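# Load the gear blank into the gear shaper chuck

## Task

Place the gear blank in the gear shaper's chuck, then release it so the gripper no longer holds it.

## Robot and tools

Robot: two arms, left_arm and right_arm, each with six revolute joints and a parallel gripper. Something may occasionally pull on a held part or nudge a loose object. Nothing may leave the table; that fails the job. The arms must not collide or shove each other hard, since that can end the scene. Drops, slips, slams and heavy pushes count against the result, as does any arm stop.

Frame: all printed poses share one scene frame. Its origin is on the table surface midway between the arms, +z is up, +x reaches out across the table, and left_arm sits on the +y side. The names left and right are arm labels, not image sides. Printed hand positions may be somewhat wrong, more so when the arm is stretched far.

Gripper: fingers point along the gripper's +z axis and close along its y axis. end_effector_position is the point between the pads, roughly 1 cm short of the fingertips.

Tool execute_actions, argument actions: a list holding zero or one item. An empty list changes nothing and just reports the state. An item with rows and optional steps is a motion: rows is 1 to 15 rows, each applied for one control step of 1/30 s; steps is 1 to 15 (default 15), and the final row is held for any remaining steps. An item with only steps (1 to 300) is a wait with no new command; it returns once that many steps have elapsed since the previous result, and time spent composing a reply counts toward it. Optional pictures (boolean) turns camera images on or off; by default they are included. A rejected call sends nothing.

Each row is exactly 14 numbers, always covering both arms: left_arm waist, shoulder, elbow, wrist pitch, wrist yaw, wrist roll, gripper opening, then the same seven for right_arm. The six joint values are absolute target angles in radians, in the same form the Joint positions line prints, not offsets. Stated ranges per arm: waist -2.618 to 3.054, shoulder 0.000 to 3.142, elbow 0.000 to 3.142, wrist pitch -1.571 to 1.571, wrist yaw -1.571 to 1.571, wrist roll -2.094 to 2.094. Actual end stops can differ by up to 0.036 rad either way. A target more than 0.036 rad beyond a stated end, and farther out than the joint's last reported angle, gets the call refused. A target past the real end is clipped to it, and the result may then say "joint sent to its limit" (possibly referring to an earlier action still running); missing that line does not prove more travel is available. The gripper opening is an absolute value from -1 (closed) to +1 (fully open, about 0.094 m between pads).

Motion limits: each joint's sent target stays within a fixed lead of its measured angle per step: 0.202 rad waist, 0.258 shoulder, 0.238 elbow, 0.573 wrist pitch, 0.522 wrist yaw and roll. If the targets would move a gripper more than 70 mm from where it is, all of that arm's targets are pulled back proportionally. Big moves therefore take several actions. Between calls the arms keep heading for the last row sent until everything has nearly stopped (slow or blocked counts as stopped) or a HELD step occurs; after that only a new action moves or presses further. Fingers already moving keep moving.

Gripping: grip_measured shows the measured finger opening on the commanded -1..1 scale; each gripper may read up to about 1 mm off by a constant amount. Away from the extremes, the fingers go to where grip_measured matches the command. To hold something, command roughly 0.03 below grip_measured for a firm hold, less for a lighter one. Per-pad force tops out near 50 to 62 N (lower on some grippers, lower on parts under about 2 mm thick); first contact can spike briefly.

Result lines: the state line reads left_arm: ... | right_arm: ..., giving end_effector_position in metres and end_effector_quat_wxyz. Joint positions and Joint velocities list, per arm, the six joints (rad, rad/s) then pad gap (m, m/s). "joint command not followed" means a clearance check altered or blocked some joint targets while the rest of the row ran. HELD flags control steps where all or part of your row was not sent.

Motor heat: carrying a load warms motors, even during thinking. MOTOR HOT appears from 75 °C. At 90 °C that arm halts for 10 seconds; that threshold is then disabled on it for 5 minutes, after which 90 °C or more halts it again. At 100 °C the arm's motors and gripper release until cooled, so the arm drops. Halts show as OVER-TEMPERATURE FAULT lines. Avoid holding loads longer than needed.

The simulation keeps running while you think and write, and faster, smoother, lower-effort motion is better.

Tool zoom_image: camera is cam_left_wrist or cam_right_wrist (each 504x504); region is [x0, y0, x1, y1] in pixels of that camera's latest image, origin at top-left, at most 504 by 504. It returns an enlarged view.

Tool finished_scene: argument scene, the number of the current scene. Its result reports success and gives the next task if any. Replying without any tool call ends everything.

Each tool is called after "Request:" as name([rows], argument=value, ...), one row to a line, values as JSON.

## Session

Request:
execute_actions(actions=[])

Scene clock: 0.00 s of 4200.00 s.
left_arm: end_effector_position=(+0.2400, +0.5214, +0.1619) grip_measured=+1.000 end_effector_quat_wxyz=(-0.227, +0.715, -0.603, +0.270) | right_arm: end_effector_position=(+0.2740, -0.2282, +0.3733) grip_measured=+1.000 end_effector_quat_wxyz=(-0.357, +0.683, -0.467, +0.432)
Joint positions: left_arm=[ 1.081  1.578  1.25  -0.842  0.616 -0.803  0.094] | right_arm=[ 0.634  0.841  1.258 -0.86   0.527 -1.617  0.094]
Joint velocities: left_arm=[-0.002  0.007 -0.002 -0.022  0.022  0.081  0.   ] | right_arm=[-0.002 -0.002  0.012 -0.051 -0.022 -0.022  0.   ]

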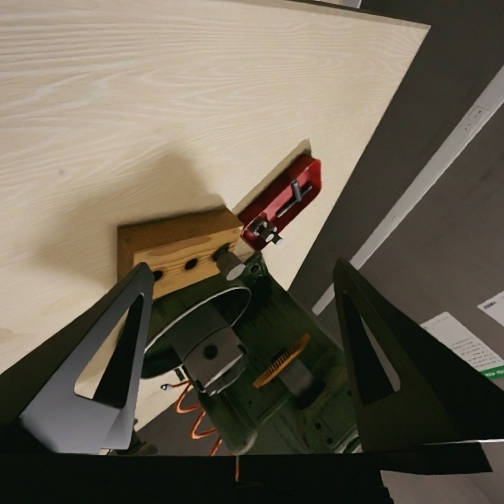

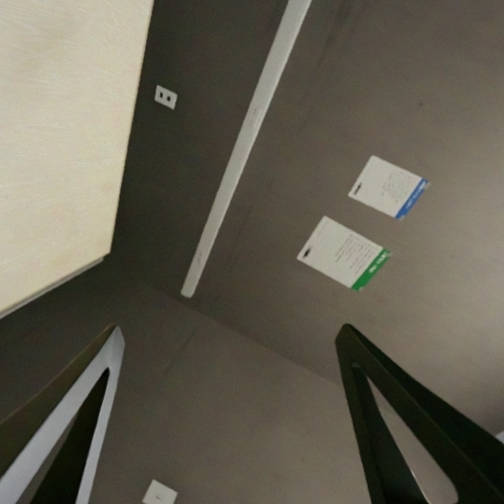

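Request:
execute_actions([
  {"rows":[[1.0,0.5,1.0,-1.2,0,0,1,0.9,0.8,1.0,-0.6,0,0,1]],"steps":15},
], pictures=false)

Request:
execute_actions([
  {"steps":60},
])

Scene clock: 4.87 s of 4200.00 s.
left_arm: end_effector_position=(+0.0800, +0.4024, +0.2645) grip_measured=+1.000 end_effector_quat_wxyz=(+0.398, -0.444, +0.783, +0.180) | right_arm: end_effector_position=(+0.2057, -0.0789, +0.3053) grip_measured=+1.000 end_effector_quat_wxyz=(+0.511, -0.481, +0.697, +0.150)
Joint positions: left_arm=[ 1.007  0.53   1.01  -1.148  0.042 -0.059  0.094] | right_arm=[ 0.894  0.814  0.993 -0.628  0.031 -0.304  0.094]
Joint velocities: left_arm=[-0.012 -1.487  0.081 -0.315 -0.242  0.388  0.   ] | right_arm=[ 0.012 -0.007 -0.002  0.11  -0.11   1.971  0.   ]
Steps of this call (steps 1 to 90: nothing new was sent; then 1.37 s passed at rest; steps 91 to 105: all 15 steps of this action). Readings (joint positions):
91: left_arm=[1.075 1.560 1.232 -0.844 0.570 -0.755] | right_arm=[0.655 0.834 1.233 -0.827 0.495 -1.566]
92: left_arm=[1.064 1.523 1.194 -0.863 0.509 -0.698] | right_arm=[0.700 0.821 1.192 -0.783 0.437 -1.502]
94: left_arm=[1.037 1.422 1.112 -0.938 0.386 -0.567] | right_arm=[0.801 0.814 1.105 -0.725 0.318 -1.348]
98: left_arm=[1.007 1.130 1.010 -1.094 0.175 -0.262] | right_arm=[0.893 0.814 0.996 -0.684 0.120 -0.960]
105: the state above

Scene clock: 6.87 s of 4200.00 s.
left_arm: end_effector_position=(+0.0692, +0.3968, +0.2657) grip_measured=+1.000 end_effector_quat_wxyz=(+0.391, -0.428, +0.788, +0.206) | right_arm: end_effector_position=(+0.2033, -0.0753, +0.3082) grip_measured=+1.000 end_effector_quat_wxyz=(+0.484, -0.377, +0.754, +0.234)
Joint positions: left_arm=[ 1.007  0.488  1.012 -1.178  0.008 -0.006  0.094] | right_arm=[ 0.894  0.814  0.993 -0.615  0.008 -0.01   0.094]
Joint velocities: left_arm=[ 0.012 -0.002  0.012  0.007 -0.022 -0.081  0.   ] | right_arm=[-0.007 -0.017 -0.007 -0.007 -0.095 -0.022  0.   ]
Steps of this call (steps 1 to 30: the robot went on to your last target; steps 31 to 60: nothing new was sent). Readings (joint positions):
1: left_arm=[1.007 0.493 1.012 -1.155 0.035 -0.049] | right_arm=[0.894 0.814 0.993 -0.625 0.027 -0.245]
2: left_arm=[1.007 0.478 1.012 -1.161 0.030 -0.040] | right_arm=[0.894 0.814 0.993 -0.622 0.023 -0.198]
4: left_arm=[1.007 0.482 1.012 -1.171 0.022 -0.028] | right_arm=[0.894 0.814 0.993 -0.618 0.018 -0.130]
8: left_arm=[1.007 0.488 1.012 -1.175 0.013 -0.015] | right_arm=[0.894 0.814 0.993 -0.616 0.012 -0.059]
60: the state above
All arms were judged still, so your last target was given up. Only a new action makes them travel on or press farther. Fingers that are still opening or closing keep moving.

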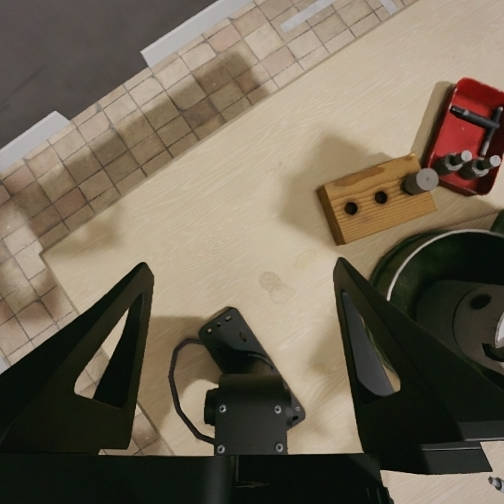

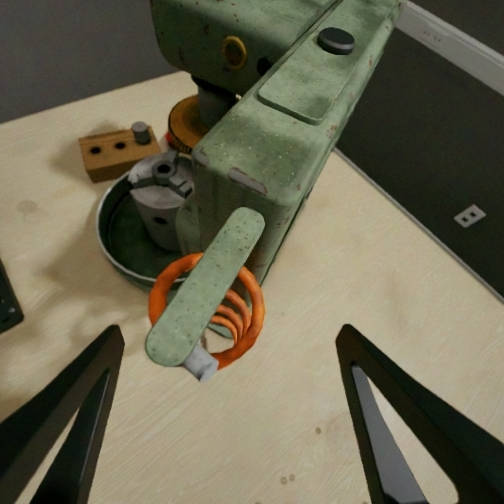

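Request:
execute_actions([
  {"rows":[[0.8,0.5,1.0,-1.2,0,0,1,1.1,0.8,1.0,-0.6,0,0,1],[0.7,0.5,1.0,-1.2,0,0,1,1.2,0.8,1.0,-0.6,0,0,1],[0.6,0.5,1.0,-1.2,0,0,1,1.3,0.8,1.0,-0.6,0,0,1],[0.5,0.5,1.0,-1.2,0,0,1,1.3,0.8,1.0,-0.6,0,0,1]],"steps":15},
], pictures=false)

Request:
execute_actions([
  {"steps":20},
])

Scene clock: 14.10 s of 4200.00 s.
left_arm: end_effector_position=(+0.1242, +0.3369, +0.2656) grip_measured=+1.000 end_effector_quat_wxyz=(+0.430, -0.220, +0.869, +0.106) | right_arm: end_effector_position=(+0.1532, -0.0460, +0.3070) grip_measured=+1.000 end_effector_quat_wxyz=(+0.489, -0.447, +0.714, +0.225)
Joint positions: left_arm=[ 0.507  0.488  1.012 -1.178  0.003 -0.004  0.094] | right_arm=[ 1.237  0.82   0.99  -0.618  0.25  -0.01   0.094]
Joint velocities: left_arm=[-0.012  0.017 -0.002 -0.037 -0.037  0.007  0.   ] | right_arm=[ 0.012 -0.022 -0.007  0.007 -0.007  0.051  0.   ]
Steps of this call (steps 1 to 90: nothing new was sent; then 3.73 s passed at rest; steps 91 to 105: all 15 steps of this action). Readings (joint positions):
91: left_arm=[0.967 0.488 1.012 -1.178 -0.003 -0.007] | right_arm=[0.931 0.814 0.993 -0.615 0.027 -0.007]
92: left_arm=[0.889 0.488 1.012 -1.178 -0.003 -0.007] | right_arm=[1.002 0.814 0.993 -0.614 0.028 -0.006]
94: left_arm=[0.734 0.488 1.012 -1.178 -0.002 -0.006] | right_arm=[1.142 0.815 0.992 -0.614 0.084 -0.009]
98: left_arm=[0.521 0.488 1.012 -1.178 0.003 -0.004] | right_arm=[1.222 0.820 0.990 -0.616 0.223 -0.010]
105: the state above

Scene clock: 14.77 s of 4200.00 s.
left_arm: end_effector_position=(+0.1242, +0.3369, +0.2656) grip_measured=+1.000 end_effector_quat_wxyz=(+0.430, -0.220, +0.869, +0.106) | right_arm: end_effector_position=(+0.1533, -0.0460, +0.3070) grip_measured=+1.000 end_effector_quat_wxyz=(+0.489, -0.447, +0.714, +0.225)
Joint positions: left_arm=[ 0.507  0.488  1.012 -1.178  0.003 -0.004  0.094] | right_arm=[ 1.238  0.82   0.99  -0.618  0.251 -0.01   0.094]
Joint velocities: left_arm=[ 0.012  0.007 -0.012 -0.007  0.11  -0.007  0.   ] | right_arm=[-0.017  0.007 -0.007  0.007  0.037  0.007  0.   ]
Steps of this call (steps 1 to 15: the robot went on to your last target; steps 16 to 20: nothing new was sent). Readings (joint positions):
1: left_arm=[0.507 0.488 1.012 -1.178 0.003 -0.004] | right_arm=[1.237 0.820 0.990 -0.618 0.250 -0.010]
2: left_arm=[0.507 0.488 1.012 -1.178 0.003 -0.004] | right_arm=[1.238 0.820 0.990 -0.618 0.251 -0.010]
4: left_arm=[0.507 0.488 1.012 -1.178 0.003 -0.004] | right_arm=[1.238 0.820 0.990 -0.618 0.251 -0.010]
8: left_arm=[0.507 0.488 1.012 -1.178 0.003 -0.004] | right_arm=[1.238 0.820 0.990 -0.618 0.251 -0.010]
20: the state above
All arms were judged still, so your last target was given up. Only a new action makes them travel on or press farther. Fingers that are still opening or closing keep moving.

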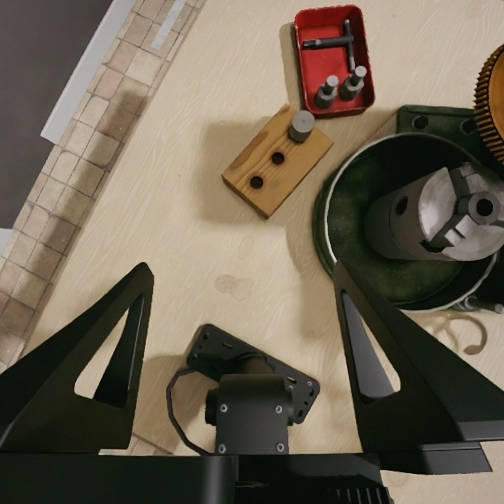

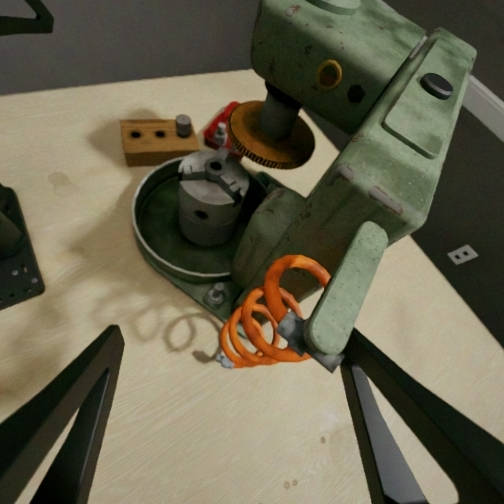

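Request:
execute_actions([
  {"rows":[[0.45,0.5,1.0,-1.2,0,0,1,1.2,0.78,1.0,-0.64,0.25,0,1],[0.4,0.5,1.0,-1.2,0,0,1,1.2,0.74,1.0,-0.68,0.25,0,1],[0.35,0.5,1.0,-1.2,0,0,1,1.2,0.7,1.0,-0.72,0.25,0,1],[0.3,0.5,1.0,-1.2,0,0,1,1.2,0.65,1.0,-0.77,0.25,0,1],[0.3,0.5,1.0,-1.2,0,0,1,1.2,0.6,1.0,-0.82,0.25,0,1],[0.3,0.5,1.0,-1.2,0,0,1,1.2,0.55,1.0,-0.87,0.25,0,1]],"steps":15},
])

Scene clock: 22.27 s of 4200.00 s.
left_arm: end_effector_position=(+0.1368, +0.3068, +0.2656) grip_measured=+1.000 end_effector_quat_wxyz=(+0.438, -0.133, +0.887, +0.063) | right_arm: end_effector_position=(+0.1364, -0.1226, +0.3227) grip_measured=+1.000 end_effector_quat_wxyz=(+0.512, -0.424, +0.710, +0.232)
Joint positions: left_arm=[ 0.307  0.488  1.012 -1.178  0.    -0.004  0.094] | right_arm=[ 1.21   0.542  0.99  -0.838  0.255 -0.01   0.094]
Joint velocities: left_arm=[-0.012  0.027 -0.012 -0.11  -0.051 -0.081  0.   ] | right_arm=[-0.017 -0.007 -0.002 -0.11  -0.066  0.007  0.   ]
Steps of this call (steps 1 to 90: nothing new was sent; then 4.00 s passed at rest; steps 91 to 105: all 15 steps of this action). Readings (joint positions):
91: left_arm=[0.497 0.488 1.012 -1.178 0.001 -0.004] | right_arm=[1.228 0.820 0.990 -0.621 0.258 -0.010]
92: left_arm=[0.469 0.488 1.012 -1.178 -0.001 -0.004] | right_arm=[1.219 0.812 0.990 -0.625 0.258 -0.010]
94: left_arm=[0.382 0.488 1.012 -1.178 -0.002 -0.004] | right_arm=[1.210 0.766 0.990 -0.663 0.257 -0.010]
98: left_arm=[0.309 0.488 1.012 -1.178 0.000 -0.004] | right_arm=[1.210 0.585 0.990 -0.768 0.255 -0.010]
105: the state above

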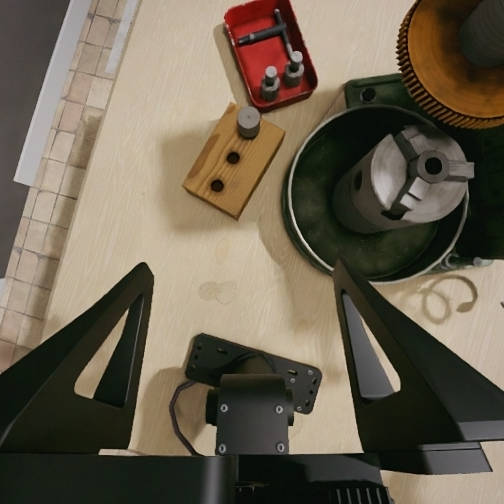

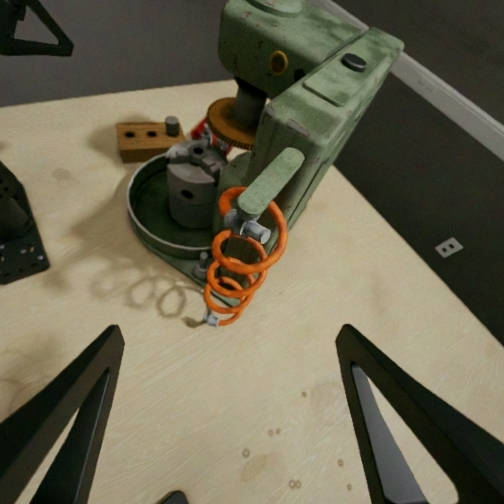

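Request:
execute_actions([
  {"rows":[[0.275,0.52,0.96,-1.13,0,0,0.2,1.24,0.55,1.0,-0.87,0.25,0,-1],[0.275,0.55,0.91,-1.02,0,0,0.2,1.28,0.55,1.0,-0.87,0.25,0,-1],[0.275,0.59,0.85,-0.89,0,0,0.2,1.32,0.55,1.0,-0.87,0.25,0,-1],[0.275,0.63,0.78,-0.75,0,0,0.2,1.36,0.55,1.0,-0.87,0.25,0,-1],[0.275,0.67,0.71,-0.61,0,0,0.2,1.4,0.55,1.0,-0.87,0.25,0,-1],[0.275,0.71,0.64,-0.47,0,0,0.2,1.44,0.55,1.0,-0.87,0.25,0,-1],[0.275,0.75,0.57,-0.33,0,0,0.2,1.48,0.55,1.0,-0.87,0.25,0,-1],[0.275,0.79,0.50,-0.19,0,0,0.2,1.5,0.55,1.0,-0.87,0.25,0,-1],[0.275,0.83,0.43,-0.05,0,0,0.2,1.5,0.55,1.0,-0.87,0.25,0,-1],[0.275,0.87,0.36,0.09,0,0,0.2,1.5,0.55,1.0,-0.87,0.25,0,-1],[0.275,0.91,0.29,0.23,0,0,0.2,1.5,0.55,1.0,-0.87,0.25,0,-1],[0.275,0.95,0.22,0.37,0,0,0.2,1.5,0.55,1.0,-0.87,0.25,0,-1],[0.275,0.98,0.16,0.50,0,0,0.2,1.5,0.55,1.0,-0.87,0.25,0,-1],[0.275,1.0,0.11,0.59,0,0,0.2,1.5,0.55,1.0,-0.87,0.25,0,-1],[0.275,1.02,0.085,0.64,0,0,0.2,1.5,0.55,1.0,-0.87,0.25,0,-1]],"steps":15},
], pictures=false)

Request:
execute_actions([
  {"steps":30},
])

Scene clock: 48.50 s of 4200.00 s.
left_arm: end_effector_position=(+0.2569, +0.3358, +0.0618) grip_measured=+0.202 end_effector_quat_wxyz=(+0.462, -0.115, +0.877, +0.066) | right_arm: end_effector_position=(+0.0788, -0.1006, +0.3185) grip_measured=-0.985 end_effector_quat_wxyz=(+0.468, -0.525, +0.646, +0.298)
Joint positions: left_arm=[ 0.281  0.97   0.168  0.203 -0.005  0.007  0.056] | right_arm=[ 1.491  0.542  0.99  -0.856  0.249 -0.009  0.001]
Joint velocities: left_arm=[ 0.017  0.383 -1.038  3.172 -0.037  0.051 -0.001] | right_arm=[-0.007 -0.007 -0.002 -0.007  0.037  0.095 -0.001]
Steps of this call (steps 1 to 30: the robot went on to your last target; steps 31 to 90: nothing new was sent; then 22.73 s passed at rest; steps 91 to 105: all 15 steps of this action). Readings (joint positions):
91: left_arm=[0.302 0.489 1.008 -1.171 -0.000 -0.004] | right_arm=[1.214 0.542 0.990 -0.856 0.255 -0.010]
92: left_arm=[0.293 0.493 0.994 -1.146 -0.000 -0.004] | right_arm=[1.229 0.542 0.990 -0.856 0.257 -0.009]
94: left_arm=[0.284 0.527 0.925 -1.028 -0.000 -0.004] | right_arm=[1.292 0.542 0.990 -0.856 0.257 -0.009]
98: left_arm=[0.283 0.697 0.675 -0.635 -0.000 -0.004] | right_arm=[1.446 0.542 0.990 -0.856 0.253 -0.009]
105: the state above

Scene clock: 49.50 s of 4200.00 s.
left_arm: end_effector_position=(+0.2828, +0.3428, +0.1191) grip_measured=+0.202 end_effector_quat_wxyz=(+0.600, -0.104, +0.788, +0.084) | right_arm: end_effector_position=(+0.0788, -0.1006, +0.3185) grip_measured=-0.985 end_effector_quat_wxyz=(+0.468, -0.525, +0.646, +0.298)
Joint positions: left_arm=[ 0.281  1.008  0.097  0.643 -0.004  0.006  0.056] | right_arm=[ 1.491  0.542  0.99  -0.856  0.249 -0.009  0.001]
Joint velocities: left_arm=[-0.017  0.007 -0.002 -0.037 -0.051 -0.007  0.   ] | right_arm=[-0.002 -0.017 -0.022 -0.007  0.051 -0.066 -0.   ]
Steps of this call (steps 1 to 30: the robot went on to your last target). Readings (joint positions):
1: left_arm=[0.281 0.984 0.138 0.292 -0.004 0.007] | right_arm=[1.491 0.542 0.990 -0.856 0.249 -0.009]
2: left_arm=[0.281 0.996 0.118 0.357 -0.004 0.007] | right_arm=[1.491 0.542 0.990 -0.856 0.249 -0.009]
4: left_arm=[0.281 1.007 0.098 0.447 -0.004 0.007] | right_arm=[1.491 0.542 0.990 -0.856 0.249 -0.009]
8: left_arm=[0.281 1.008 0.097 0.567 -0.004 0.007] | right_arm=[1.491 0.542 0.990 -0.856 0.249 -0.009]
30: the state above

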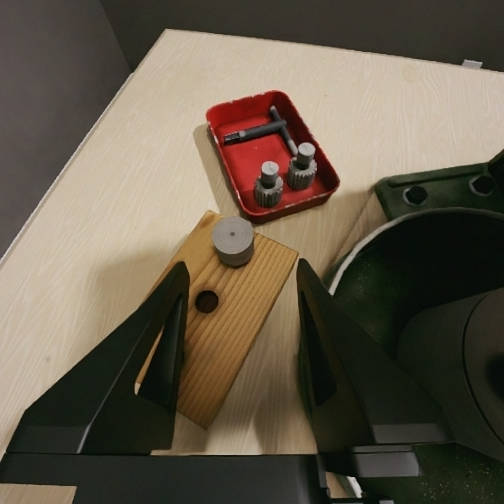

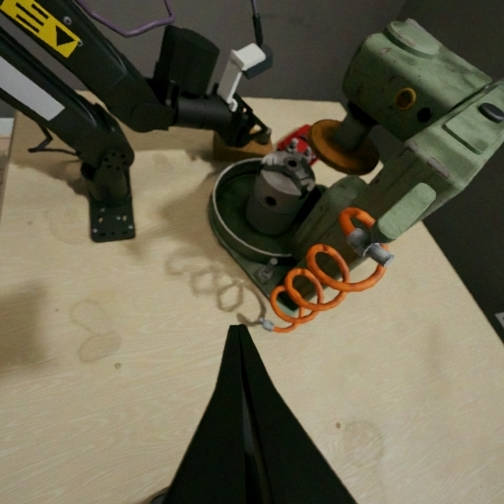

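Request:
execute_actions([
  {"rows":[[0.305,1.03,0.1,0.67,0,0,0.2,1.5,0.55,1.0,-0.87,0.25,0,-1],[0.305,1.05,0.1,0.69,0,0,0.2,1.5,0.55,1.0,-0.87,0.25,0,-1],[0.305,1.07,0.1,0.71,0,0,0.2,1.5,0.55,1.0,-0.87,0.25,0,-1],[0.305,1.09,0.1,0.73,0,0,0.2,1.5,0.55,1.0,-0.87,0.25,0,-1],[0.305,1.11,0.1,0.75,0,0,0.2,1.5,0.55,1.0,-0.87,0.25,0,-1],[0.305,1.13,0.11,0.77,0,0,0.2,1.5,0.55,1.0,-0.87,0.25,0,-1],[0.305,1.15,0.11,0.79,0,0,0.2,1.5,0.55,1.0,-0.87,0.25,0,-1],[0.305,1.17,0.11,0.81,0,0,0.2,1.5,0.55,1.0,-0.87,0.25,0,-1],[0.305,1.19,0.11,0.83,0,0,0.2,1.5,0.55,1.0,-0.87,0.25,0,-1],[0.305,1.21,0.12,0.85,0,0,0.2,1.5,0.55,1.0,-0.87,0.25,0,-1],[0.305,1.23,0.12,0.87,0,0,0.2,1.5,0.55,1.0,-0.87,0.25,0,-1],[0.305,1.25,0.12,0.89,0,0,0.2,1.5,0.55,1.0,-0.87,0.25,0,-1],[0.305,1.27,0.12,0.91,0,0,0.2,1.5,0.55,1.0,-0.87,0.25,0,-1],[0.305,1.29,0.13,0.93,0,0,0.2,1.5,0.55,1.0,-0.87,0.25,0,-1],[0.305,1.31,0.13,0.95,0,0,0.2,1.5,0.55,1.0,-0.87,0.25,0,-1]],"steps":15},
], pictures=false)

Request:
execute_actions([
  {"rows":[[0.305,1.33,0.13,0.97,0,0,0.2,1.5,0.55,1.0,-0.87,0.25,0,-1],[0.305,1.35,0.13,0.99,0,0,0.2,1.5,0.55,1.0,-0.87,0.25,0,-1],[0.305,1.37,0.13,1.01,0,0,0.2,1.5,0.55,1.0,-0.87,0.25,0,-1],[0.305,1.39,0.13,1.03,0,0,0.2,1.5,0.55,1.0,-0.87,0.25,0,-1],[0.305,1.41,0.14,1.05,0,0,0.2,1.5,0.55,1.0,-0.87,0.25,0,-1],[0.305,1.43,0.14,1.07,0,0,0.2,1.5,0.55,1.0,-0.87,0.25,0,-1],[0.305,1.45,0.14,1.09,0,0,0.2,1.5,0.55,1.0,-0.87,0.25,0,-1],[0.305,1.47,0.14,1.11,0,0,0.2,1.5,0.55,1.0,-0.87,0.25,0,-1],[0.305,1.49,0.14,1.13,0,0,0.2,1.5,0.55,1.0,-0.87,0.25,0,-1],[0.305,1.51,0.145,1.14,0,0,0.2,1.5,0.55,1.0,-0.87,0.25,0,-1],[0.305,1.53,0.145,1.14,0,0,0.2,1.5,0.55,1.0,-0.87,0.25,0,-1],[0.305,1.55,0.145,1.14,0,0,0.2,1.5,0.55,1.0,-0.87,0.25,0,-1],[0.305,1.575,0.145,1.14,0,0,0.2,1.5,0.55,1.0,-0.87,0.25,0,-1]],"steps":15},
], pictures=false)

Request:
execute_actions([
  {"steps":15},
])

Scene clock: 70.60 s of 4200.00 s.
left_arm: end_effector_position=(+0.2941, +0.3514, +0.0968) grip_measured=+0.202 end_effector_quat_wxyz=(+0.590, -0.112, +0.795, +0.087) | right_arm: end_effector_position=(+0.0788, -0.1006, +0.3185) grip_measured=-0.985 end_effector_quat_wxyz=(+0.468, -0.525, +0.646, +0.298)
Joint positions: left_arm=[ 0.297  1.263  0.097  0.873 -0.003  0.006  0.056] | right_arm=[ 1.491  0.542  0.99  -0.856  0.249 -0.009  0.001]
Joint velocities: left_arm=[-0.002  0.554 -0.007  0.491  0.037 -0.022  0.001] | right_arm=[ 0.002 -0.017 -0.017 -0.007  0.11  -0.007  0.   ]
Steps of this call (steps 1 to 15: the robot went on to your last target; steps 16 to 90: nothing new was sent; then 17.60 s passed at rest; steps 91 to 105: all 15 steps of this action). Readings (joint positions):
91: left_arm=[0.284 1.008 0.097 0.646 -0.003 0.006] | right_arm=[1.491 0.542 0.990 -0.856 0.249 -0.009]
92: left_arm=[0.289 1.013 0.097 0.655 -0.003 0.006] | right_arm=[1.491 0.542 0.990 -0.856 0.249 -0.009]
94: left_arm=[0.296 1.041 0.097 0.686 -0.003 0.006] | right_arm=[1.491 0.542 0.990 -0.856 0.249 -0.009]
98: left_arm=[0.297 1.123 0.097 0.745 -0.003 0.006] | right_arm=[1.491 0.542 0.990 -0.856 0.249 -0.009]
105: the state above

Scene clock: 71.10 s of 4200.00 s.
left_arm: end_effector_position=(+0.3095, +0.3571, +0.0752) grip_measured=+0.201 end_effector_quat_wxyz=(+0.587, -0.114, +0.797, +0.088) | right_arm: end_effector_position=(+0.0788, -0.1006, +0.3185) grip_measured=-0.985 end_effector_quat_wxyz=(+0.468, -0.525, +0.646, +0.298)
Joint positions: left_arm=[ 0.3    1.549  0.121  1.128 -0.005  0.004  0.056] | right_arm=[ 1.491  0.542  0.99  -0.856  0.249 -0.009  0.001]
Joint velocities: left_arm=[ 0.051  0.173 -0.007  0.139 -0.022 -0.066 -0.   ] | right_arm=[-0.002 -0.002  0.007 -0.022  0.022  0.051 -0.001]
Steps of this call (steps 1 to 15: all 15 steps of this action). Readings (joint positions):
1: left_arm=[0.297 1.283 0.097 0.892 -0.003 0.006] | right_arm=[1.491 0.542 0.990 -0.856 0.249 -0.009]
2: left_arm=[0.297 1.302 0.097 0.912 -0.003 0.006] | right_arm=[1.491 0.542 0.990 -0.856 0.249 -0.009]
4: left_arm=[0.297 1.342 0.097 0.951 -0.003 0.006] | right_arm=[1.491 0.542 0.990 -0.856 0.249 -0.009]
8: left_arm=[0.297 1.422 0.110 1.028 -0.003 0.006] | right_arm=[1.491 0.542 0.990 -0.856 0.249 -0.009]
15: the state above

Scene clock: 71.60 s of 4200.00 s.
left_arm: end_effector_position=(+0.3101, +0.3575, +0.0763) grip_measured=+0.201 end_effector_quat_wxyz=(+0.590, -0.114, +0.794, +0.088) | right_arm: end_effector_position=(+0.0788, -0.1006, +0.3185) grip_measured=-0.985 end_effector_quat_wxyz=(+0.468, -0.525, +0.646, +0.298)
Joint positions: left_arm=[ 0.301  1.556  0.121  1.143 -0.005  0.004  0.056] | right_arm=[ 1.491  0.542  0.99  -0.856  0.249 -0.009  0.001]
Joint velocities: left_arm=[ 0.002 -0.002 -0.007  0.022 -0.051 -0.095  0.001] | right_arm=[ 0.007 -0.012 -0.027 -0.022 -0.037 -0.007 -0.001]
Steps of this call (steps 1 to 15: the robot went on to your last target). Readings (joint positions):
1: left_arm=[0.301 1.553 0.121 1.134 -0.005 0.004] | right_arm=[1.491 0.542 0.990 -0.856 0.249 -0.009]
2: left_arm=[0.301 1.555 0.121 1.136 -0.005 0.004] | right_arm=[1.491 0.542 0.990 -0.856 0.249 -0.009]
4: left_arm=[0.301 1.556 0.121 1.139 -0.005 0.004] | right_arm=[1.491 0.542 0.990 -0.856 0.249 -0.009]
8: left_arm=[0.301 1.556 0.121 1.141 -0.005 0.004] | right_arm=[1.491 0.542 0.990 -0.856 0.249 -0.009]
15: the state above

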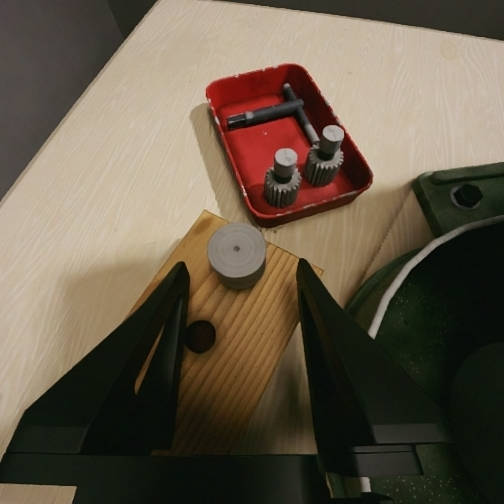

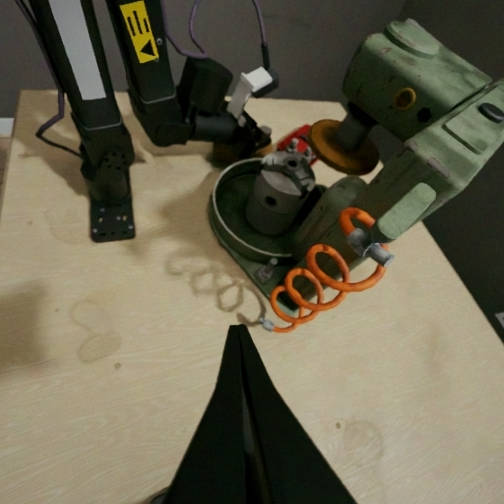

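Request:
execute_actions([
  {"rows":[[0.315,1.575,0.16,1.14,0,0,0.2,1.5,0.55,1.0,-0.87,0.25,0,-1],[0.315,1.575,0.175,1.14,0,0,0.2,1.5,0.55,1.0,-0.87,0.25,0,-1],[0.315,1.585,0.19,1.135,0,0,0.2,1.5,0.55,1.0,-0.87,0.25,0,-1],[0.315,1.595,0.2,1.13,0,0,0.2,1.5,0.55,1.0,-0.87,0.25,0,-1],[0.315,1.605,0.21,1.125,0,0,0.2,1.5,0.55,1.0,-0.87,0.25,0,-1],[0.315,1.615,0.22,1.12,0,0,0.2,1.5,0.55,1.0,-0.87,0.25,0,-1],[0.315,1.625,0.23,1.115,0,0,0.2,1.5,0.55,1.0,-0.87,0.25,0,-1],[0.315,1.635,0.24,1.11,0,0,0.2,1.5,0.55,1.0,-0.87,0.25,0,-1],[0.315,1.65,0.24,1.11,0,0,0.2,1.5,0.55,1.0,-0.87,0.25,0,-1]],"steps":15},
])

Request:
zoom_image(camera="cam_right_wrist", region=[170,80,330,200])

Scene clock: 83.37 s of 4200.00 s.
left_arm: end_effector_position=(+0.3342, +0.3672, +0.0804) grip_measured=+0.201 end_effector_quat_wxyz=(+0.594, -0.117, +0.791, +0.091) | right_arm: end_effector_position=(+0.0788, -0.1006, +0.3185) grip_measured=-0.985 end_effector_quat_wxyz=(+0.468, -0.525, +0.646, +0.298)
Joint positions: left_arm=[ 0.307  1.633  0.218  1.133 -0.005  0.004  0.056] | right_arm=[ 1.491  0.542  0.99  -0.856  0.249 -0.009  0.001]
Joint velocities: left_arm=[-0.002 -0.007 -0.007  0.051  0.051  0.066 -0.   ] | right_arm=[ 0.002 -0.017 -0.002 -0.007  0.007 -0.037  0.001]
Steps of this call (steps 1 to 15: the robot went on to your last target; steps 16 to 90: nothing new was sent; then 8.27 s passed at rest; steps 91 to 105: all 15 steps of this action). Readings (joint positions):
91: left_arm=[0.302 1.556 0.121 1.143 -0.005 0.004] | right_arm=[1.491 0.542 0.990 -0.856 0.249 -0.009]
92: left_arm=[0.304 1.556 0.124 1.142 -0.005 0.004] | right_arm=[1.491 0.542 0.990 -0.856 0.249 -0.009]
94: left_arm=[0.307 1.564 0.145 1.141 -0.005 0.004] | right_arm=[1.491 0.542 0.990 -0.856 0.249 -0.009]
98: left_arm=[0.307 1.600 0.200 1.141 -0.005 0.004] | right_arm=[1.491 0.542 0.990 -0.856 0.249 -0.009]
105: the state above

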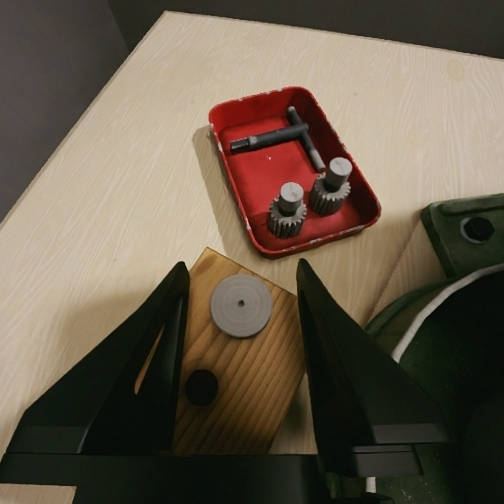

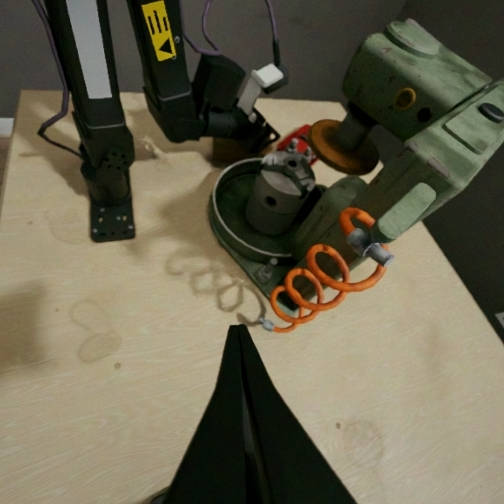

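Region (170, 80, 330, 200) of cam_right_wrist's 504x504 image, scaled by 3.150, with more detail than that image has; it fills the top 378 rows of this view, and the rest is white.

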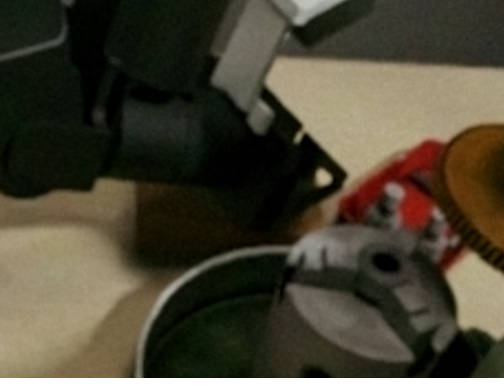

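Request:
execute_actions([
  {"rows":[[0.315,1.645,0.24,1.10,0,0,0.0,1.5,0.55,1.0,-0.87,0.25,0,-1],[0.315,1.645,0.24,1.09,0,0,0.0,1.5,0.55,1.0,-0.87,0.25,0,-1],[0.315,1.645,0.24,1.08,0,0,0.0,1.5,0.55,1.0,-0.87,0.25,0,-1],[0.315,1.645,0.24,1.065,0,0,0.0,1.5,0.55,1.0,-0.87,0.25,0,-1]],"steps":15},
])

Scene clock: 89.03 s of 4200.00 s.
left_arm: end_effector_position=(+0.3311, +0.3663, +0.0702) grip_measured=+0.002 end_effector_quat_wxyz=(+0.577, -0.118, +0.803, +0.088) | right_arm: end_effector_position=(+0.0788, -0.1006, +0.3185) grip_measured=-0.985 end_effector_quat_wxyz=(+0.468, -0.525, +0.646, +0.298)
Joint positions: left_arm=[ 0.307  1.633  0.218  1.091 -0.005  0.004  0.047] | right_arm=[ 1.491  0.542  0.99  -0.856  0.249 -0.009  0.001]
Joint velocities: left_arm=[-0.002 -0.012 -0.007 -0.007  0.007  0.007  0.   ] | right_arm=[-0.017  0.002 -0.002 -0.081 -0.051 -0.125 -0.001]
Steps of this call (steps 1 to 15: the robot went on to your last target; steps 16 to 90: nothing new was sent; then 2.17 s passed at rest; steps 91 to 105: all 15 steps of this action). Readings (joint positions):
91: left_arm=[0.307 1.633 0.218 1.132 -0.005 0.004] | right_arm=[1.491 0.542 0.990 -0.856 0.249 -0.009]
92: left_arm=[0.307 1.633 0.218 1.130 -0.005 0.004] | right_arm=[1.491 0.542 0.990 -0.856 0.249 -0.009]
94: left_arm=[0.307 1.633 0.218 1.120 -0.005 0.004] | right_arm=[1.491 0.542 0.990 -0.856 0.249 -0.009]
98: left_arm=[0.307 1.633 0.218 1.100 -0.005 0.004] | right_arm=[1.491 0.542 0.990 -0.856 0.249 -0.009]
105: the state above

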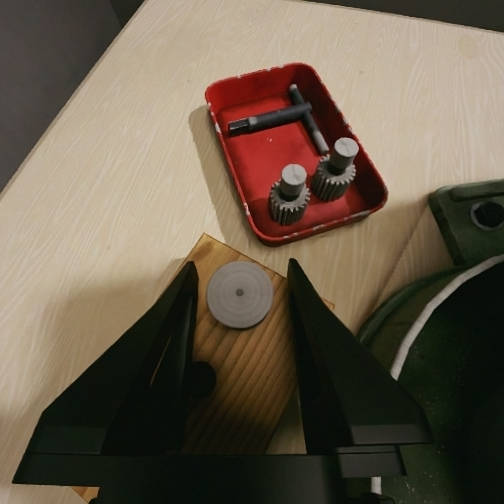

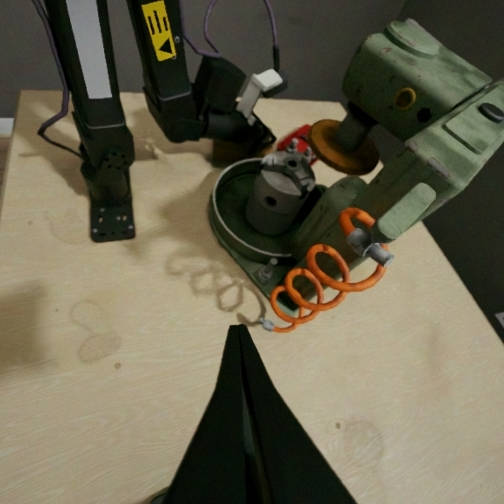

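Looks similar to previous grasp. Close.

Request:
execute_actions([
  {"rows":[[0.31,1.64,0.23,1.09,0,0,-0.2,1.5,0.55,1.0,-0.87,0.25,0,-1],[0.31,1.64,0.23,1.09,0,0,-0.3,1.5,0.55,1.0,-0.87,0.25,0,-1],[0.31,1.64,0.23,1.09,0,0,-0.35,1.5,0.55,1.0,-0.87,0.25,0,-1],[0.31,1.64,0.23,1.09,0,0,-0.38,1.5,0.55,1.0,-0.87,0.25,0,-1],[0.31,1.64,0.23,1.09,0,0,-0.41,1.5,0.55,1.0,-0.87,0.25,0,-1],[0.31,1.64,0.23,1.09,0,0,-0.46,1.5,0.55,1.0,-0.87,0.25,0,-1]],"steps":15},
], pictures=false)

Scene clock: 95.57 s of 4200.00 s.
left_arm: end_effector_position=(+0.3312, +0.3663, +0.0704) grip_measured=-0.412 end_effector_quat_wxyz=(+0.577, -0.118, +0.803, +0.088) | right_arm: end_effector_position=(+0.0788, -0.1006, +0.3185) grip_measured=-0.985 end_effector_quat_wxyz=(+0.468, -0.525, +0.646, +0.298)
Joint positions: left_arm=[ 0.307  1.633  0.218  1.091 -0.005  0.004  0.028] | right_arm=[ 1.491  0.542  0.99  -0.856  0.249 -0.009  0.001]
Joint velocities: left_arm=[-0.017  0.012 -0.017 -0.037  0.007  0.022  0.   ] | right_arm=[ 0.002  0.022  0.002 -0.095  0.007  0.037 -0.   ]
Steps of this call (steps 1 to 15: the robot went on to your last target; steps 16 to 90: nothing new was sent; then 3.03 s passed at rest; steps 91 to 105: all 15 steps of this action). Readings (joint positions):
91: left_arm=[0.307 1.633 0.218 1.089 -0.005 0.004] | right_arm=[1.491 0.542 0.990 -0.856 0.249 -0.009]
92: left_arm=[0.307 1.633 0.218 1.090 -0.005 0.004] | right_arm=[1.491 0.542 0.990 -0.856 0.249 -0.009]
94: left_arm=[0.307 1.633 0.218 1.091 -0.005 0.004] | right_arm=[1.491 0.542 0.990 -0.856 0.249 -0.009]
98: left_arm=[0.307 1.633 0.218 1.091 -0.005 0.004] | right_arm=[1.491 0.542 0.990 -0.856 0.249 -0.009]
105: the state above

Request:
execute_actions([
  {"rows":[[0.31,1.62,0.24,1.07,0,0,-0.46,1.5,0.55,1.0,-0.87,0.25,0,-1],[0.31,1.605,0.243,1.045,0,0,-0.46,1.5,0.55,1.0,-0.87,0.25,0,-1],[0.31,1.596,0.245,1.03,0,0,-0.46,1.5,0.55,1.0,-0.87,0.25,0,-1],[0.31,1.587,0.247,1.019,0,0,-0.46,1.5,0.55,1.0,-0.87,0.25,0,-1],[0.31,1.578,0.249,1.008,0,0,-0.46,1.5,0.55,1.0,-0.87,0.25,0,-1],[0.31,1.569,0.25,0.997,0,0,-0.46,1.5,0.55,1.0,-0.87,0.25,0,-1],[0.31,1.56,0.252,0.986,0,0,-0.46,1.5,0.55,1.0,-0.87,0.25,0,-1],[0.31,1.551,0.254,0.975,0,0,-0.46,1.5,0.55,1.0,-0.87,0.25,0,-1],[0.31,1.542,0.256,0.964,0,0,-0.46,1.5,0.55,1.0,-0.87,0.25,0,-1],[0.31,1.533,0.258,0.953,0,0,-0.46,1.5,0.55,1.0,-0.87,0.25,0,-1],[0.31,1.524,0.26,0.942,0,0,-0.46,1.5,0.55,1.0,-0.87,0.25,0,-1],[0.31,1.515,0.262,0.931,0,0,-0.46,1.5,0.55,1.0,-0.87,0.25,0,-1],[0.31,1.506,0.264,0.92,0,0,-0.46,1.5,0.55,1.0,-0.87,0.25,0,-1],[0.31,1.497,0.266,0.915,0,0,-0.46,1.5,0.55,1.0,-0.87,0.25,0,-1],[0.31,1.488,0.268,0.915,0,0,-0.46,1.5,0.55,1.0,-0.87,0.25,0,-1]],"steps":15},
], pictures=false)

Request:
execute_actions([
  {"steps":10},
], pictures=false)

Scene clock: 120.77 s of 4200.00 s.
left_arm: end_effector_position=(+0.3268, +0.3647, +0.0740) grip_measured=-0.412 end_effector_quat_wxyz=(+0.562, -0.120, +0.814, +0.085) | right_arm: end_effector_position=(+0.0788, -0.1006, +0.3185) grip_measured=-0.985 end_effector_quat_wxyz=(+0.468, -0.525, +0.646, +0.298)
Joint positions: left_arm=[ 0.307  1.53   0.229  0.939 -0.003  0.004  0.028] | right_arm=[ 1.491  0.542  0.99  -0.856  0.249 -0.009  0.001]
Joint velocities: left_arm=[-0.007 -0.242  0.042 -0.286 -0.066 -0.022  0.001] | right_arm=[-0.007  0.022 -0.002 -0.007 -0.022 -0.037  0.001]
Steps of this call (steps 1 to 15: the robot went on to your last target; steps 16 to 90: nothing new was sent; then 21.70 s passed at rest; steps 91 to 105: all 15 steps of this action). Readings (joint positions):
91: left_arm=[0.307 1.633 0.218 1.091 -0.005 0.004] | right_arm=[1.491 0.542 0.990 -0.856 0.249 -0.009]
92: left_arm=[0.307 1.632 0.218 1.090 -0.005 0.004] | right_arm=[1.491 0.542 0.990 -0.856 0.249 -0.009]
94: left_arm=[0.307 1.621 0.218 1.075 -0.005 0.004] | right_arm=[1.491 0.542 0.990 -0.856 0.249 -0.009]
98: left_arm=[0.307 1.590 0.218 1.029 -0.004 0.004] | right_arm=[1.491 0.542 0.990 -0.856 0.249 -0.009]
105: the state above

Scene clock: 121.10 s of 4200.00 s.
left_arm: end_effector_position=(+0.3266, +0.3647, +0.0749) grip_measured=-0.412 end_effector_quat_wxyz=(+0.559, -0.120, +0.816, +0.085) | right_arm: end_effector_position=(+0.0788, -0.1006, +0.3185) grip_measured=-0.985 end_effector_quat_wxyz=(+0.468, -0.525, +0.646, +0.298)
Joint positions: left_arm=[ 0.307  1.513  0.234  0.909 -0.003  0.004  0.028] | right_arm=[ 1.491  0.542  0.99  -0.856  0.249 -0.009  0.001]
Joint velocities: left_arm=[ 0.017 -0.002  0.002  0.022 -0.051 -0.022 -0.   ] | right_arm=[-0.002 -0.012 -0.002 -0.037 -0.037 -0.051 -0.   ]
Steps of this call (steps 1 to 10: the robot went on to your last target). Readings (joint positions):
1: left_arm=[0.307 1.523 0.231 0.932 -0.003 0.004] | right_arm=[1.491 0.542 0.990 -0.856 0.249 -0.009]
2: left_arm=[0.307 1.517 0.233 0.928 -0.003 0.004] | right_arm=[1.491 0.542 0.990 -0.856 0.249 -0.009]
4: left_arm=[0.307 1.513 0.234 0.921 -0.003 0.004] | right_arm=[1.491 0.542 0.990 -0.856 0.249 -0.009]
8: left_arm=[0.307 1.513 0.234 0.910 -0.003 0.004] | right_arm=[1.491 0.542 0.990 -0.856 0.249 -0.009]
10: the state above

Request:
execute_actions([
  {"rows":[[0.31,1.5,0.27,0.94,0,0,-0.46,1.5,0.55,1.0,-0.87,0.25,0,-1],[0.31,1.5,0.272,0.955,0,0,-0.46,1.5,0.55,1.0,-0.87,0.25,0,-1],[0.31,1.5,0.275,0.97,0,0,-0.46,1.5,0.55,1.0,-0.87,0.25,0,-1],[0.31,1.5,0.275,0.985,0,0,-0.46,1.5,0.55,1.0,-0.87,0.25,0,-1]],"steps":15},
])

Scene clock: 126.77 s of 4200.00 s.
left_arm: end_effector_position=(+0.3283, +0.3652, +0.0798) grip_measured=-0.412 end_effector_quat_wxyz=(+0.567, -0.119, +0.810, +0.086) | right_arm: end_effector_position=(+0.0788, -0.1006, +0.3185) grip_measured=-0.985 end_effector_quat_wxyz=(+0.468, -0.525, +0.646, +0.298)
Joint positions: left_arm=[ 0.307  1.513  0.234  0.93  -0.003  0.004  0.028] | right_arm=[ 1.491  0.542  0.99  -0.856  0.249 -0.009  0.001]
Joint velocities: left_arm=[ 0.012 -0.002 -0.012 -0.007 -0.007 -0.007 -0.   ] | right_arm=[ 0.007  0.022  0.007  0.051 -0.007  0.007 -0.   ]
Steps of this call (steps 1 to 30: the robot went on to your last target; steps 31 to 90: nothing new was sent; then 2.17 s passed at rest; steps 91 to 105: all 15 steps of this action). Readings (joint positions):
91: left_arm=[0.307 1.513 0.234 0.909 -0.003 0.004] | right_arm=[1.491 0.542 0.990 -0.856 0.249 -0.009]
92: left_arm=[0.307 1.513 0.234 0.911 -0.003 0.004] | right_arm=[1.491 0.542 0.990 -0.856 0.249 -0.009]
94: left_arm=[0.307 1.513 0.234 0.919 -0.003 0.004] | right_arm=[1.491 0.542 0.990 -0.856 0.249 -0.009]
98: left_arm=[0.307 1.513 0.234 0.930 -0.003 0.004] | right_arm=[1.491 0.542 0.990 -0.856 0.249 -0.009]
105: the state above

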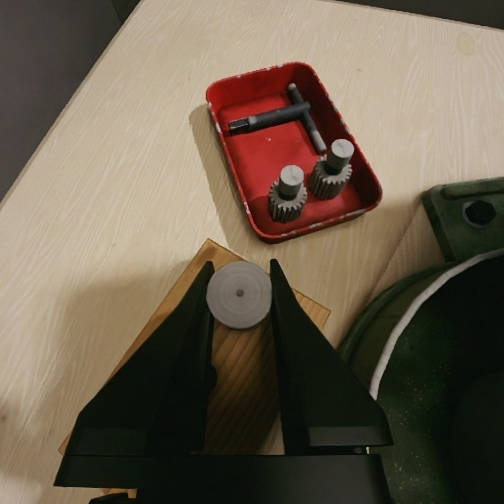

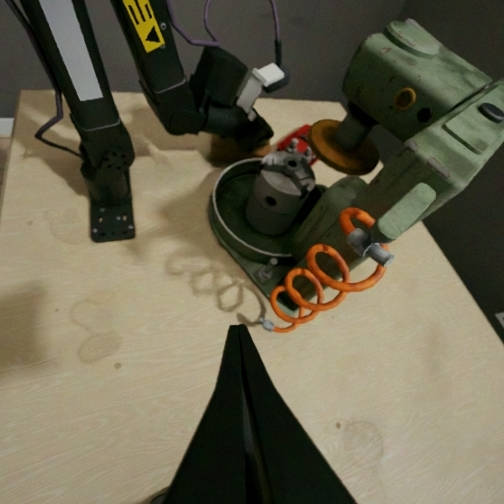

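Request:
execute_actions([
  {"rows":[[0.31,1.49,0.275,0.96,0,0,-0.46,1.5,0.55,1.0,-0.87,0.25,0,-1],[0.31,1.48,0.277,0.95,0,0,-0.46,1.5,0.55,1.0,-0.87,0.25,0,-1],[0.31,1.471,0.279,0.94,0,0,-0.46,1.5,0.55,1.0,-0.87,0.25,0,-1],[0.31,1.462,0.281,0.93,0,0,-0.46,1.5,0.55,1.0,-0.87,0.25,0,-1],[0.31,1.453,0.283,0.919,0,0,-0.46,1.5,0.55,1.0,-0.87,0.25,0,-1],[0.31,1.444,0.285,0.908,0,0,-0.46,1.5,0.55,1.0,-0.87,0.25,0,-1],[0.31,1.435,0.287,0.897,0,0,-0.46,1.5,0.55,1.0,-0.87,0.25,0,-1],[0.31,1.426,0.289,0.886,0,0,-0.46,1.5,0.55,1.0,-0.87,0.25,0,-1],[0.31,1.417,0.291,0.875,0,0,-0.46,1.5,0.55,1.0,-0.87,0.25,0,-1],[0.31,1.408,0.293,0.864,0,0,-0.46,1.5,0.55,1.0,-0.87,0.25,0,-1],[0.31,1.399,0.295,0.853,0,0,-0.46,1.5,0.55,1.0,-0.87,0.25,0,-1],[0.31,1.39,0.297,0.842,0,0,-0.46,1.5,0.55,1.0,-0.87,0.25,0,-1],[0.31,1.381,0.299,0.831,0,0,-0.46,1.5,0.55,1.0,-0.87,0.25,0,-1],[0.31,1.372,0.30,0.82,0,0,-0.46,1.5,0.55,1.0,-0.87,0.25,0,-1],[0.31,1.365,0.30,0.81,0,0,-0.46,1.5,0.55,1.0,-0.87,0.25,0,-1]],"steps":15},
], pictures=false)

Request:
execute_actions([
  {"steps":10},
])

Scene clock: 137.70 s of 4200.00 s.
left_arm: end_effector_position=(+0.3329, +0.3666, +0.1092) grip_measured=-0.412 end_effector_quat_wxyz=(+0.589, -0.117, +0.795, +0.089) | right_arm: end_effector_position=(+0.0788, -0.1006, +0.3185) grip_measured=-0.985 end_effector_quat_wxyz=(+0.468, -0.525, +0.646, +0.298)
Joint positions: left_arm=[ 0.307  1.404  0.265  0.843 -0.003  0.004  0.028] | right_arm=[ 1.491  0.542  0.99  -0.856  0.249 -0.009  0.001]
Joint velocities: left_arm=[-0.017 -0.252  0.022 -0.344 -0.007 -0.066  0.   ] | right_arm=[-0.017 -0.017 -0.002 -0.081 -0.051 -0.022  0.   ]
Steps of this call (steps 1 to 15: the robot went on to your last target; steps 16 to 90: nothing new was sent; then 7.43 s passed at rest; steps 91 to 105: all 15 steps of this action). Readings (joint positions):
91: left_arm=[0.307 1.513 0.234 0.930 -0.003 0.004] | right_arm=[1.491 0.542 0.990 -0.856 0.249 -0.009]
92: left_arm=[0.307 1.513 0.234 0.929 -0.003 0.004] | right_arm=[1.491 0.542 0.990 -0.856 0.249 -0.009]
94: left_arm=[0.307 1.505 0.234 0.922 -0.003 0.004] | right_arm=[1.491 0.542 0.990 -0.856 0.249 -0.009]
98: left_arm=[0.307 1.470 0.245 0.896 -0.003 0.004] | right_arm=[1.491 0.542 0.990 -0.856 0.249 -0.009]
105: the state above

Scene clock: 138.03 s of 4200.00 s.
left_arm: end_effector_position=(+0.3302, +0.3658, +0.1044) grip_measured=-0.412 end_effector_quat_wxyz=(+0.578, -0.118, +0.803, +0.088) | right_arm: end_effector_position=(+0.0788, -0.1006, +0.3185) grip_measured=-0.985 end_effector_quat_wxyz=(+0.468, -0.525, +0.646, +0.298)
Joint positions: left_arm=[ 0.307  1.391  0.266  0.802 -0.003  0.004  0.028] | right_arm=[ 1.491  0.542  0.99  -0.856  0.249 -0.009  0.001]
Joint velocities: left_arm=[ 0.007 -0.007  0.012  0.007 -0.051 -0.066  0.   ] | right_arm=[ 0.002 -0.007 -0.017  0.022 -0.037 -0.007 -0.001]
Steps of this call (steps 1 to 10: the robot went on to your last target). Readings (joint positions):
1: left_arm=[0.307 1.397 0.266 0.836 -0.003 0.004] | right_arm=[1.491 0.542 0.990 -0.856 0.249 -0.009]
2: left_arm=[0.307 1.393 0.266 0.830 -0.003 0.004] | right_arm=[1.491 0.542 0.990 -0.856 0.249 -0.009]
4: left_arm=[0.307 1.391 0.266 0.822 -0.003 0.004] | right_arm=[1.491 0.542 0.990 -0.856 0.249 -0.009]
8: left_arm=[0.307 1.391 0.266 0.806 -0.003 0.004] | right_arm=[1.491 0.542 0.990 -0.856 0.249 -0.009]
10: the state above

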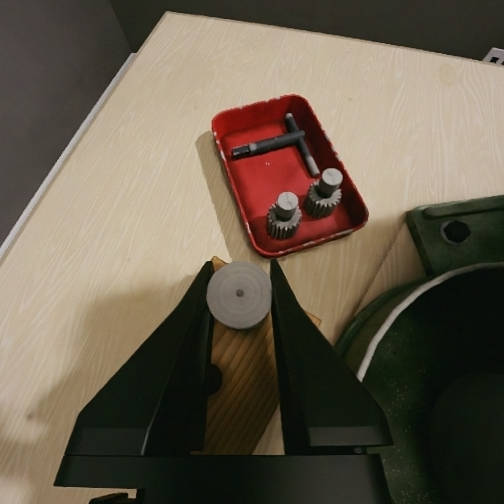

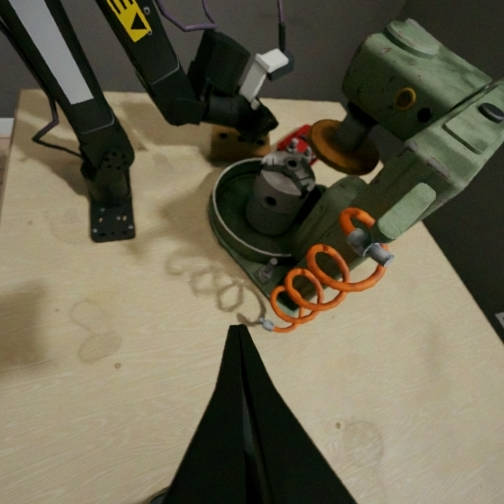

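Request:
execute_actions([
  {"rows":[[0.31,1.34,0.305,0.78,0,0,-0.46,1.5,0.57,0.98,-0.78,0.25,0,-1],[0.31,1.30,0.313,0.73,0,0,-0.46,1.5,0.59,0.955,-0.70,0.25,0,-1],[0.31,1.26,0.321,0.68,0,0,-0.46,1.5,0.61,0.93,-0.63,0.25,0,-1],[0.31,1.22,0.329,0.63,0,0,-0.46,1.5,0.63,0.905,-0.56,0.25,0,-1],[0.31,1.18,0.337,0.585,0,0,-0.46,1.5,0.65,0.88,-0.49,0.25,0,-1],[0.31,1.14,0.345,0.537,0,0,-0.46,1.5,0.67,0.855,-0.42,0.25,0,-1],[0.31,1.10,0.353,0.489,0,0,-0.46,1.5,0.69,0.83,-0.35,0.25,0,-1],[0.31,1.06,0.361,0.441,0,0,-0.46,1.5,0.71,0.805,-0.28,0.25,0,-1],[0.31,1.02,0.369,0.393,0,0,-0.46,1.5,0.73,0.78,-0.21,0.25,0,-1],[0.31,0.98,0.377,0.345,0,0,-0.46,1.5,0.75,0.755,-0.14,0.25,0,-1],[0.31,0.94,0.385,0.297,0,0,-0.46,1.5,0.77,0.73,-0.07,0.25,0,-1],[0.31,0.90,0.393,0.249,0,0,-0.46,1.5,0.79,0.705,0.0,0.25,0,-1],[0.31,0.86,0.401,0.201,0,0,-0.46,1.5,0.81,0.68,0.07,0.25,0,-1],[0.31,0.82,0.409,0.153,0,0,-0.46,1.5,0.83,0.655,0.14,0.25,0,-1],[0.31,0.78,0.417,0.105,0,0,-0.46,1.5,0.85,0.63,0.21,0.25,0,-1]],"steps":15},
], pictures=false)

Request:
execute_actions([
  {"rows":[[0.31,0.74,0.425,0.057,0,0,-0.46,1.5,0.87,0.605,0.28,0.25,0,-1],[0.31,0.70,0.433,0.009,0,0,-0.46,1.5,0.89,0.58,0.35,0.25,0,-1],[0.31,0.66,0.441,-0.039,0,0,-0.46,1.5,0.91,0.555,0.42,0.25,0,-1],[0.31,0.62,0.449,-0.087,0,0,-0.46,1.5,0.93,0.53,0.49,0.25,0,-1],[0.31,0.58,0.457,-0.135,0,0,-0.46,1.5,0.95,0.505,0.56,0.25,0,-1],[0.31,0.54,0.465,-0.183,0,0,-0.46,1.5,0.97,0.48,0.63,0.25,0,-1],[0.31,0.50,0.473,-0.231,0,0,-0.46,1.5,0.99,0.455,0.70,0.25,0,-1],[0.31,0.46,0.481,-0.279,0,0,-0.46,1.5,1.01,0.43,0.77,0.25,0,-1],[0.31,0.42,0.489,-0.327,0,0,-0.46,1.5,1.03,0.405,0.84,0.3,0,-1],[0.31,0.38,0.497,-0.375,0,0,-0.46,1.5,1.05,0.38,0.90,0.35,0,-1],[0.31,0.34,0.505,-0.423,0,0,-0.46,1.5,1.07,0.355,0.95,0.4,0,-1],[0.31,0.30,0.513,-0.471,0,0,-0.46,1.5,1.09,0.33,0.95,0.45,0,-1],[0.31,0.26,0.52,-0.52,0,0,-0.46,1.5,1.11,0.3,0.95,0.5,0,-1],[0.31,0.22,0.525,-0.57,0,0,-0.46,1.5,1.13,0.265,0.95,0.5,0,-1],[0.31,0.18,0.53,-0.62,0,0,-0.46,1.5,1.14,0.23,0.95,0.5,0,-1]],"steps":15},
], pictures=false)

Request:
execute_actions([
  {"steps":25},
])

Scene clock: 163.20 s of 4200.00 s.
left_arm: end_effector_position=(+0.3002, +0.3567, +0.2060) grip_measured=-0.412 end_effector_quat_wxyz=(+0.624, -0.113, +0.767, +0.095) | right_arm: end_effector_position=(+0.0846, +0.0141, +0.2829) grip_measured=-0.985 end_effector_quat_wxyz=(+0.517, -0.481, +0.613, +0.354)
Joint positions: left_arm=[ 0.307  0.869  0.373  0.293 -0.003  0.004  0.028] | right_arm=[ 1.491  0.814  0.677 -0.087  0.249 -0.009  0.001]
Joint velocities: left_arm=[-0.012 -1.131  0.188 -1.238  0.007 -0.022  0.001] | right_arm=[-0.002  0.554 -0.676  1.985 -0.022  0.007  0.001]
Steps of this call (steps 1 to 30: the robot went on to your last target; steps 31 to 90: nothing new was sent; then 21.67 s passed at rest; steps 91 to 105: all 15 steps of this action). Readings (joint positions):
91: left_arm=[0.307 1.387 0.266 0.792 -0.003 0.004] | right_arm=[1.491 0.544 0.990 -0.851 0.249 -0.009]
92: left_arm=[0.307 1.373 0.266 0.775 -0.003 0.004] | right_arm=[1.491 0.549 0.987 -0.830 0.249 -0.009]
94: left_arm=[0.307 1.316 0.270 0.714 -0.003 0.004] | right_arm=[1.491 0.571 0.963 -0.747 0.249 -0.009]
98: left_arm=[0.307 1.154 0.306 0.573 -0.003 0.004] | right_arm=[1.491 0.660 0.867 -0.523 0.249 -0.009]
105: the state above

Scene clock: 163.70 s of 4200.00 s.
left_arm: end_effector_position=(+0.2028, +0.3274, +0.2496) grip_measured=-0.412 end_effector_quat_wxyz=(+0.624, -0.113, +0.768, +0.095) | right_arm: end_effector_position=(+0.1114, +0.0351, +0.2321) grip_measured=-0.985 end_effector_quat_wxyz=(+0.611, -0.364, +0.588, +0.386)
Joint positions: left_arm=[ 0.307  0.27   0.487 -0.422 -0.003  0.004  0.028] | right_arm=[ 1.492  1.101  0.305  0.844  0.404 -0.009  0.001]
Joint velocities: left_arm=[ 0.007 -1.14   0.183 -1.429  0.037 -0.007 -0.001] | right_arm=[-0.012  0.442 -0.877  0.813  0.593  0.007 -0.001]
Steps of this call (steps 1 to 15: all 15 steps of this action). Readings (joint positions):
1: left_arm=[0.307 0.829 0.379 0.246 -0.003 0.004] | right_arm=[1.491 0.833 0.653 -0.019 0.249 -0.009]
2: left_arm=[0.307 0.790 0.386 0.199 -0.003 0.004] | right_arm=[1.491 0.852 0.629 0.050 0.249 -0.009]
4: left_arm=[0.307 0.711 0.400 0.103 -0.003 0.004] | right_arm=[1.491 0.890 0.581 0.189 0.249 -0.009]
8: left_arm=[0.307 0.552 0.430 -0.090 -0.003 0.004] | right_arm=[1.491 0.969 0.482 0.469 0.249 -0.009]
15: the state above

Scene clock: 164.53 s of 4200.00 s.
left_arm: end_effector_position=(+0.1808, +0.3207, +0.2211) grip_measured=-0.412 end_effector_quat_wxyz=(+0.576, -0.118, +0.804, +0.087) | right_arm: end_effector_position=(+0.1249, +0.0199, +0.2083) grip_measured=-0.985 end_effector_quat_wxyz=(+0.622, -0.342, +0.609, +0.354)
Joint positions: left_arm=[ 0.307  0.198  0.502 -0.632 -0.003  0.004  0.028] | right_arm=[ 1.492  1.137  0.228  0.937  0.492 -0.009  0.001]
Joint velocities: left_arm=[ 0.002  0.002 -0.012 -0.066  0.007  0.007 -0.001] | right_arm=[-0.007  0.007 -0.012 -0.037 -0.022 -0.066 -0.   ]
Steps of this call (steps 1 to 25: the robot went on to your last target). Readings (joint positions):
1: left_arm=[0.307 0.235 0.492 -0.464 -0.003 0.004] | right_arm=[1.492 1.115 0.277 0.862 0.422 -0.009]
2: left_arm=[0.307 0.212 0.497 -0.496 -0.003 0.004] | right_arm=[1.492 1.125 0.254 0.869 0.437 -0.009]
4: left_arm=[0.307 0.198 0.502 -0.538 -0.003 0.004] | right_arm=[1.492 1.136 0.231 0.873 0.458 -0.009]
8: left_arm=[0.307 0.198 0.502 -0.599 -0.003 0.004] | right_arm=[1.492 1.137 0.228 0.907 0.479 -0.009]
25: the state above

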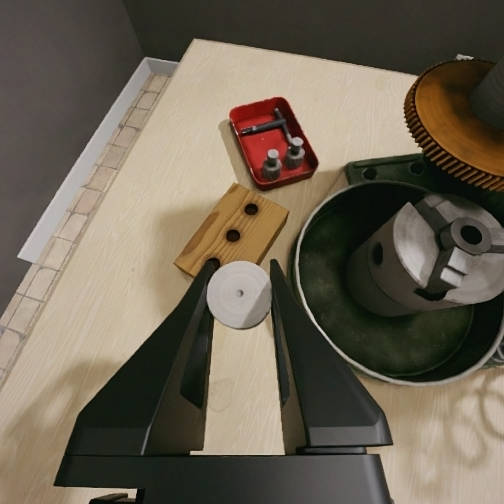

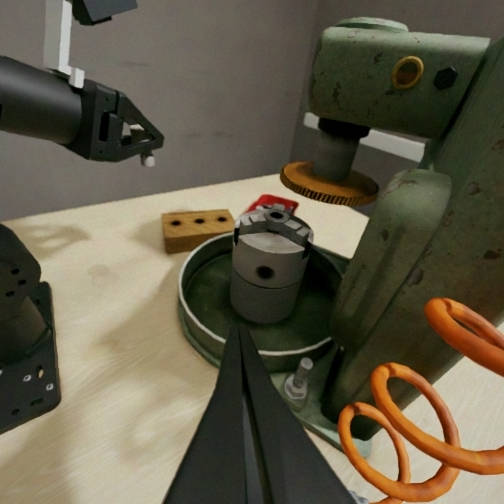

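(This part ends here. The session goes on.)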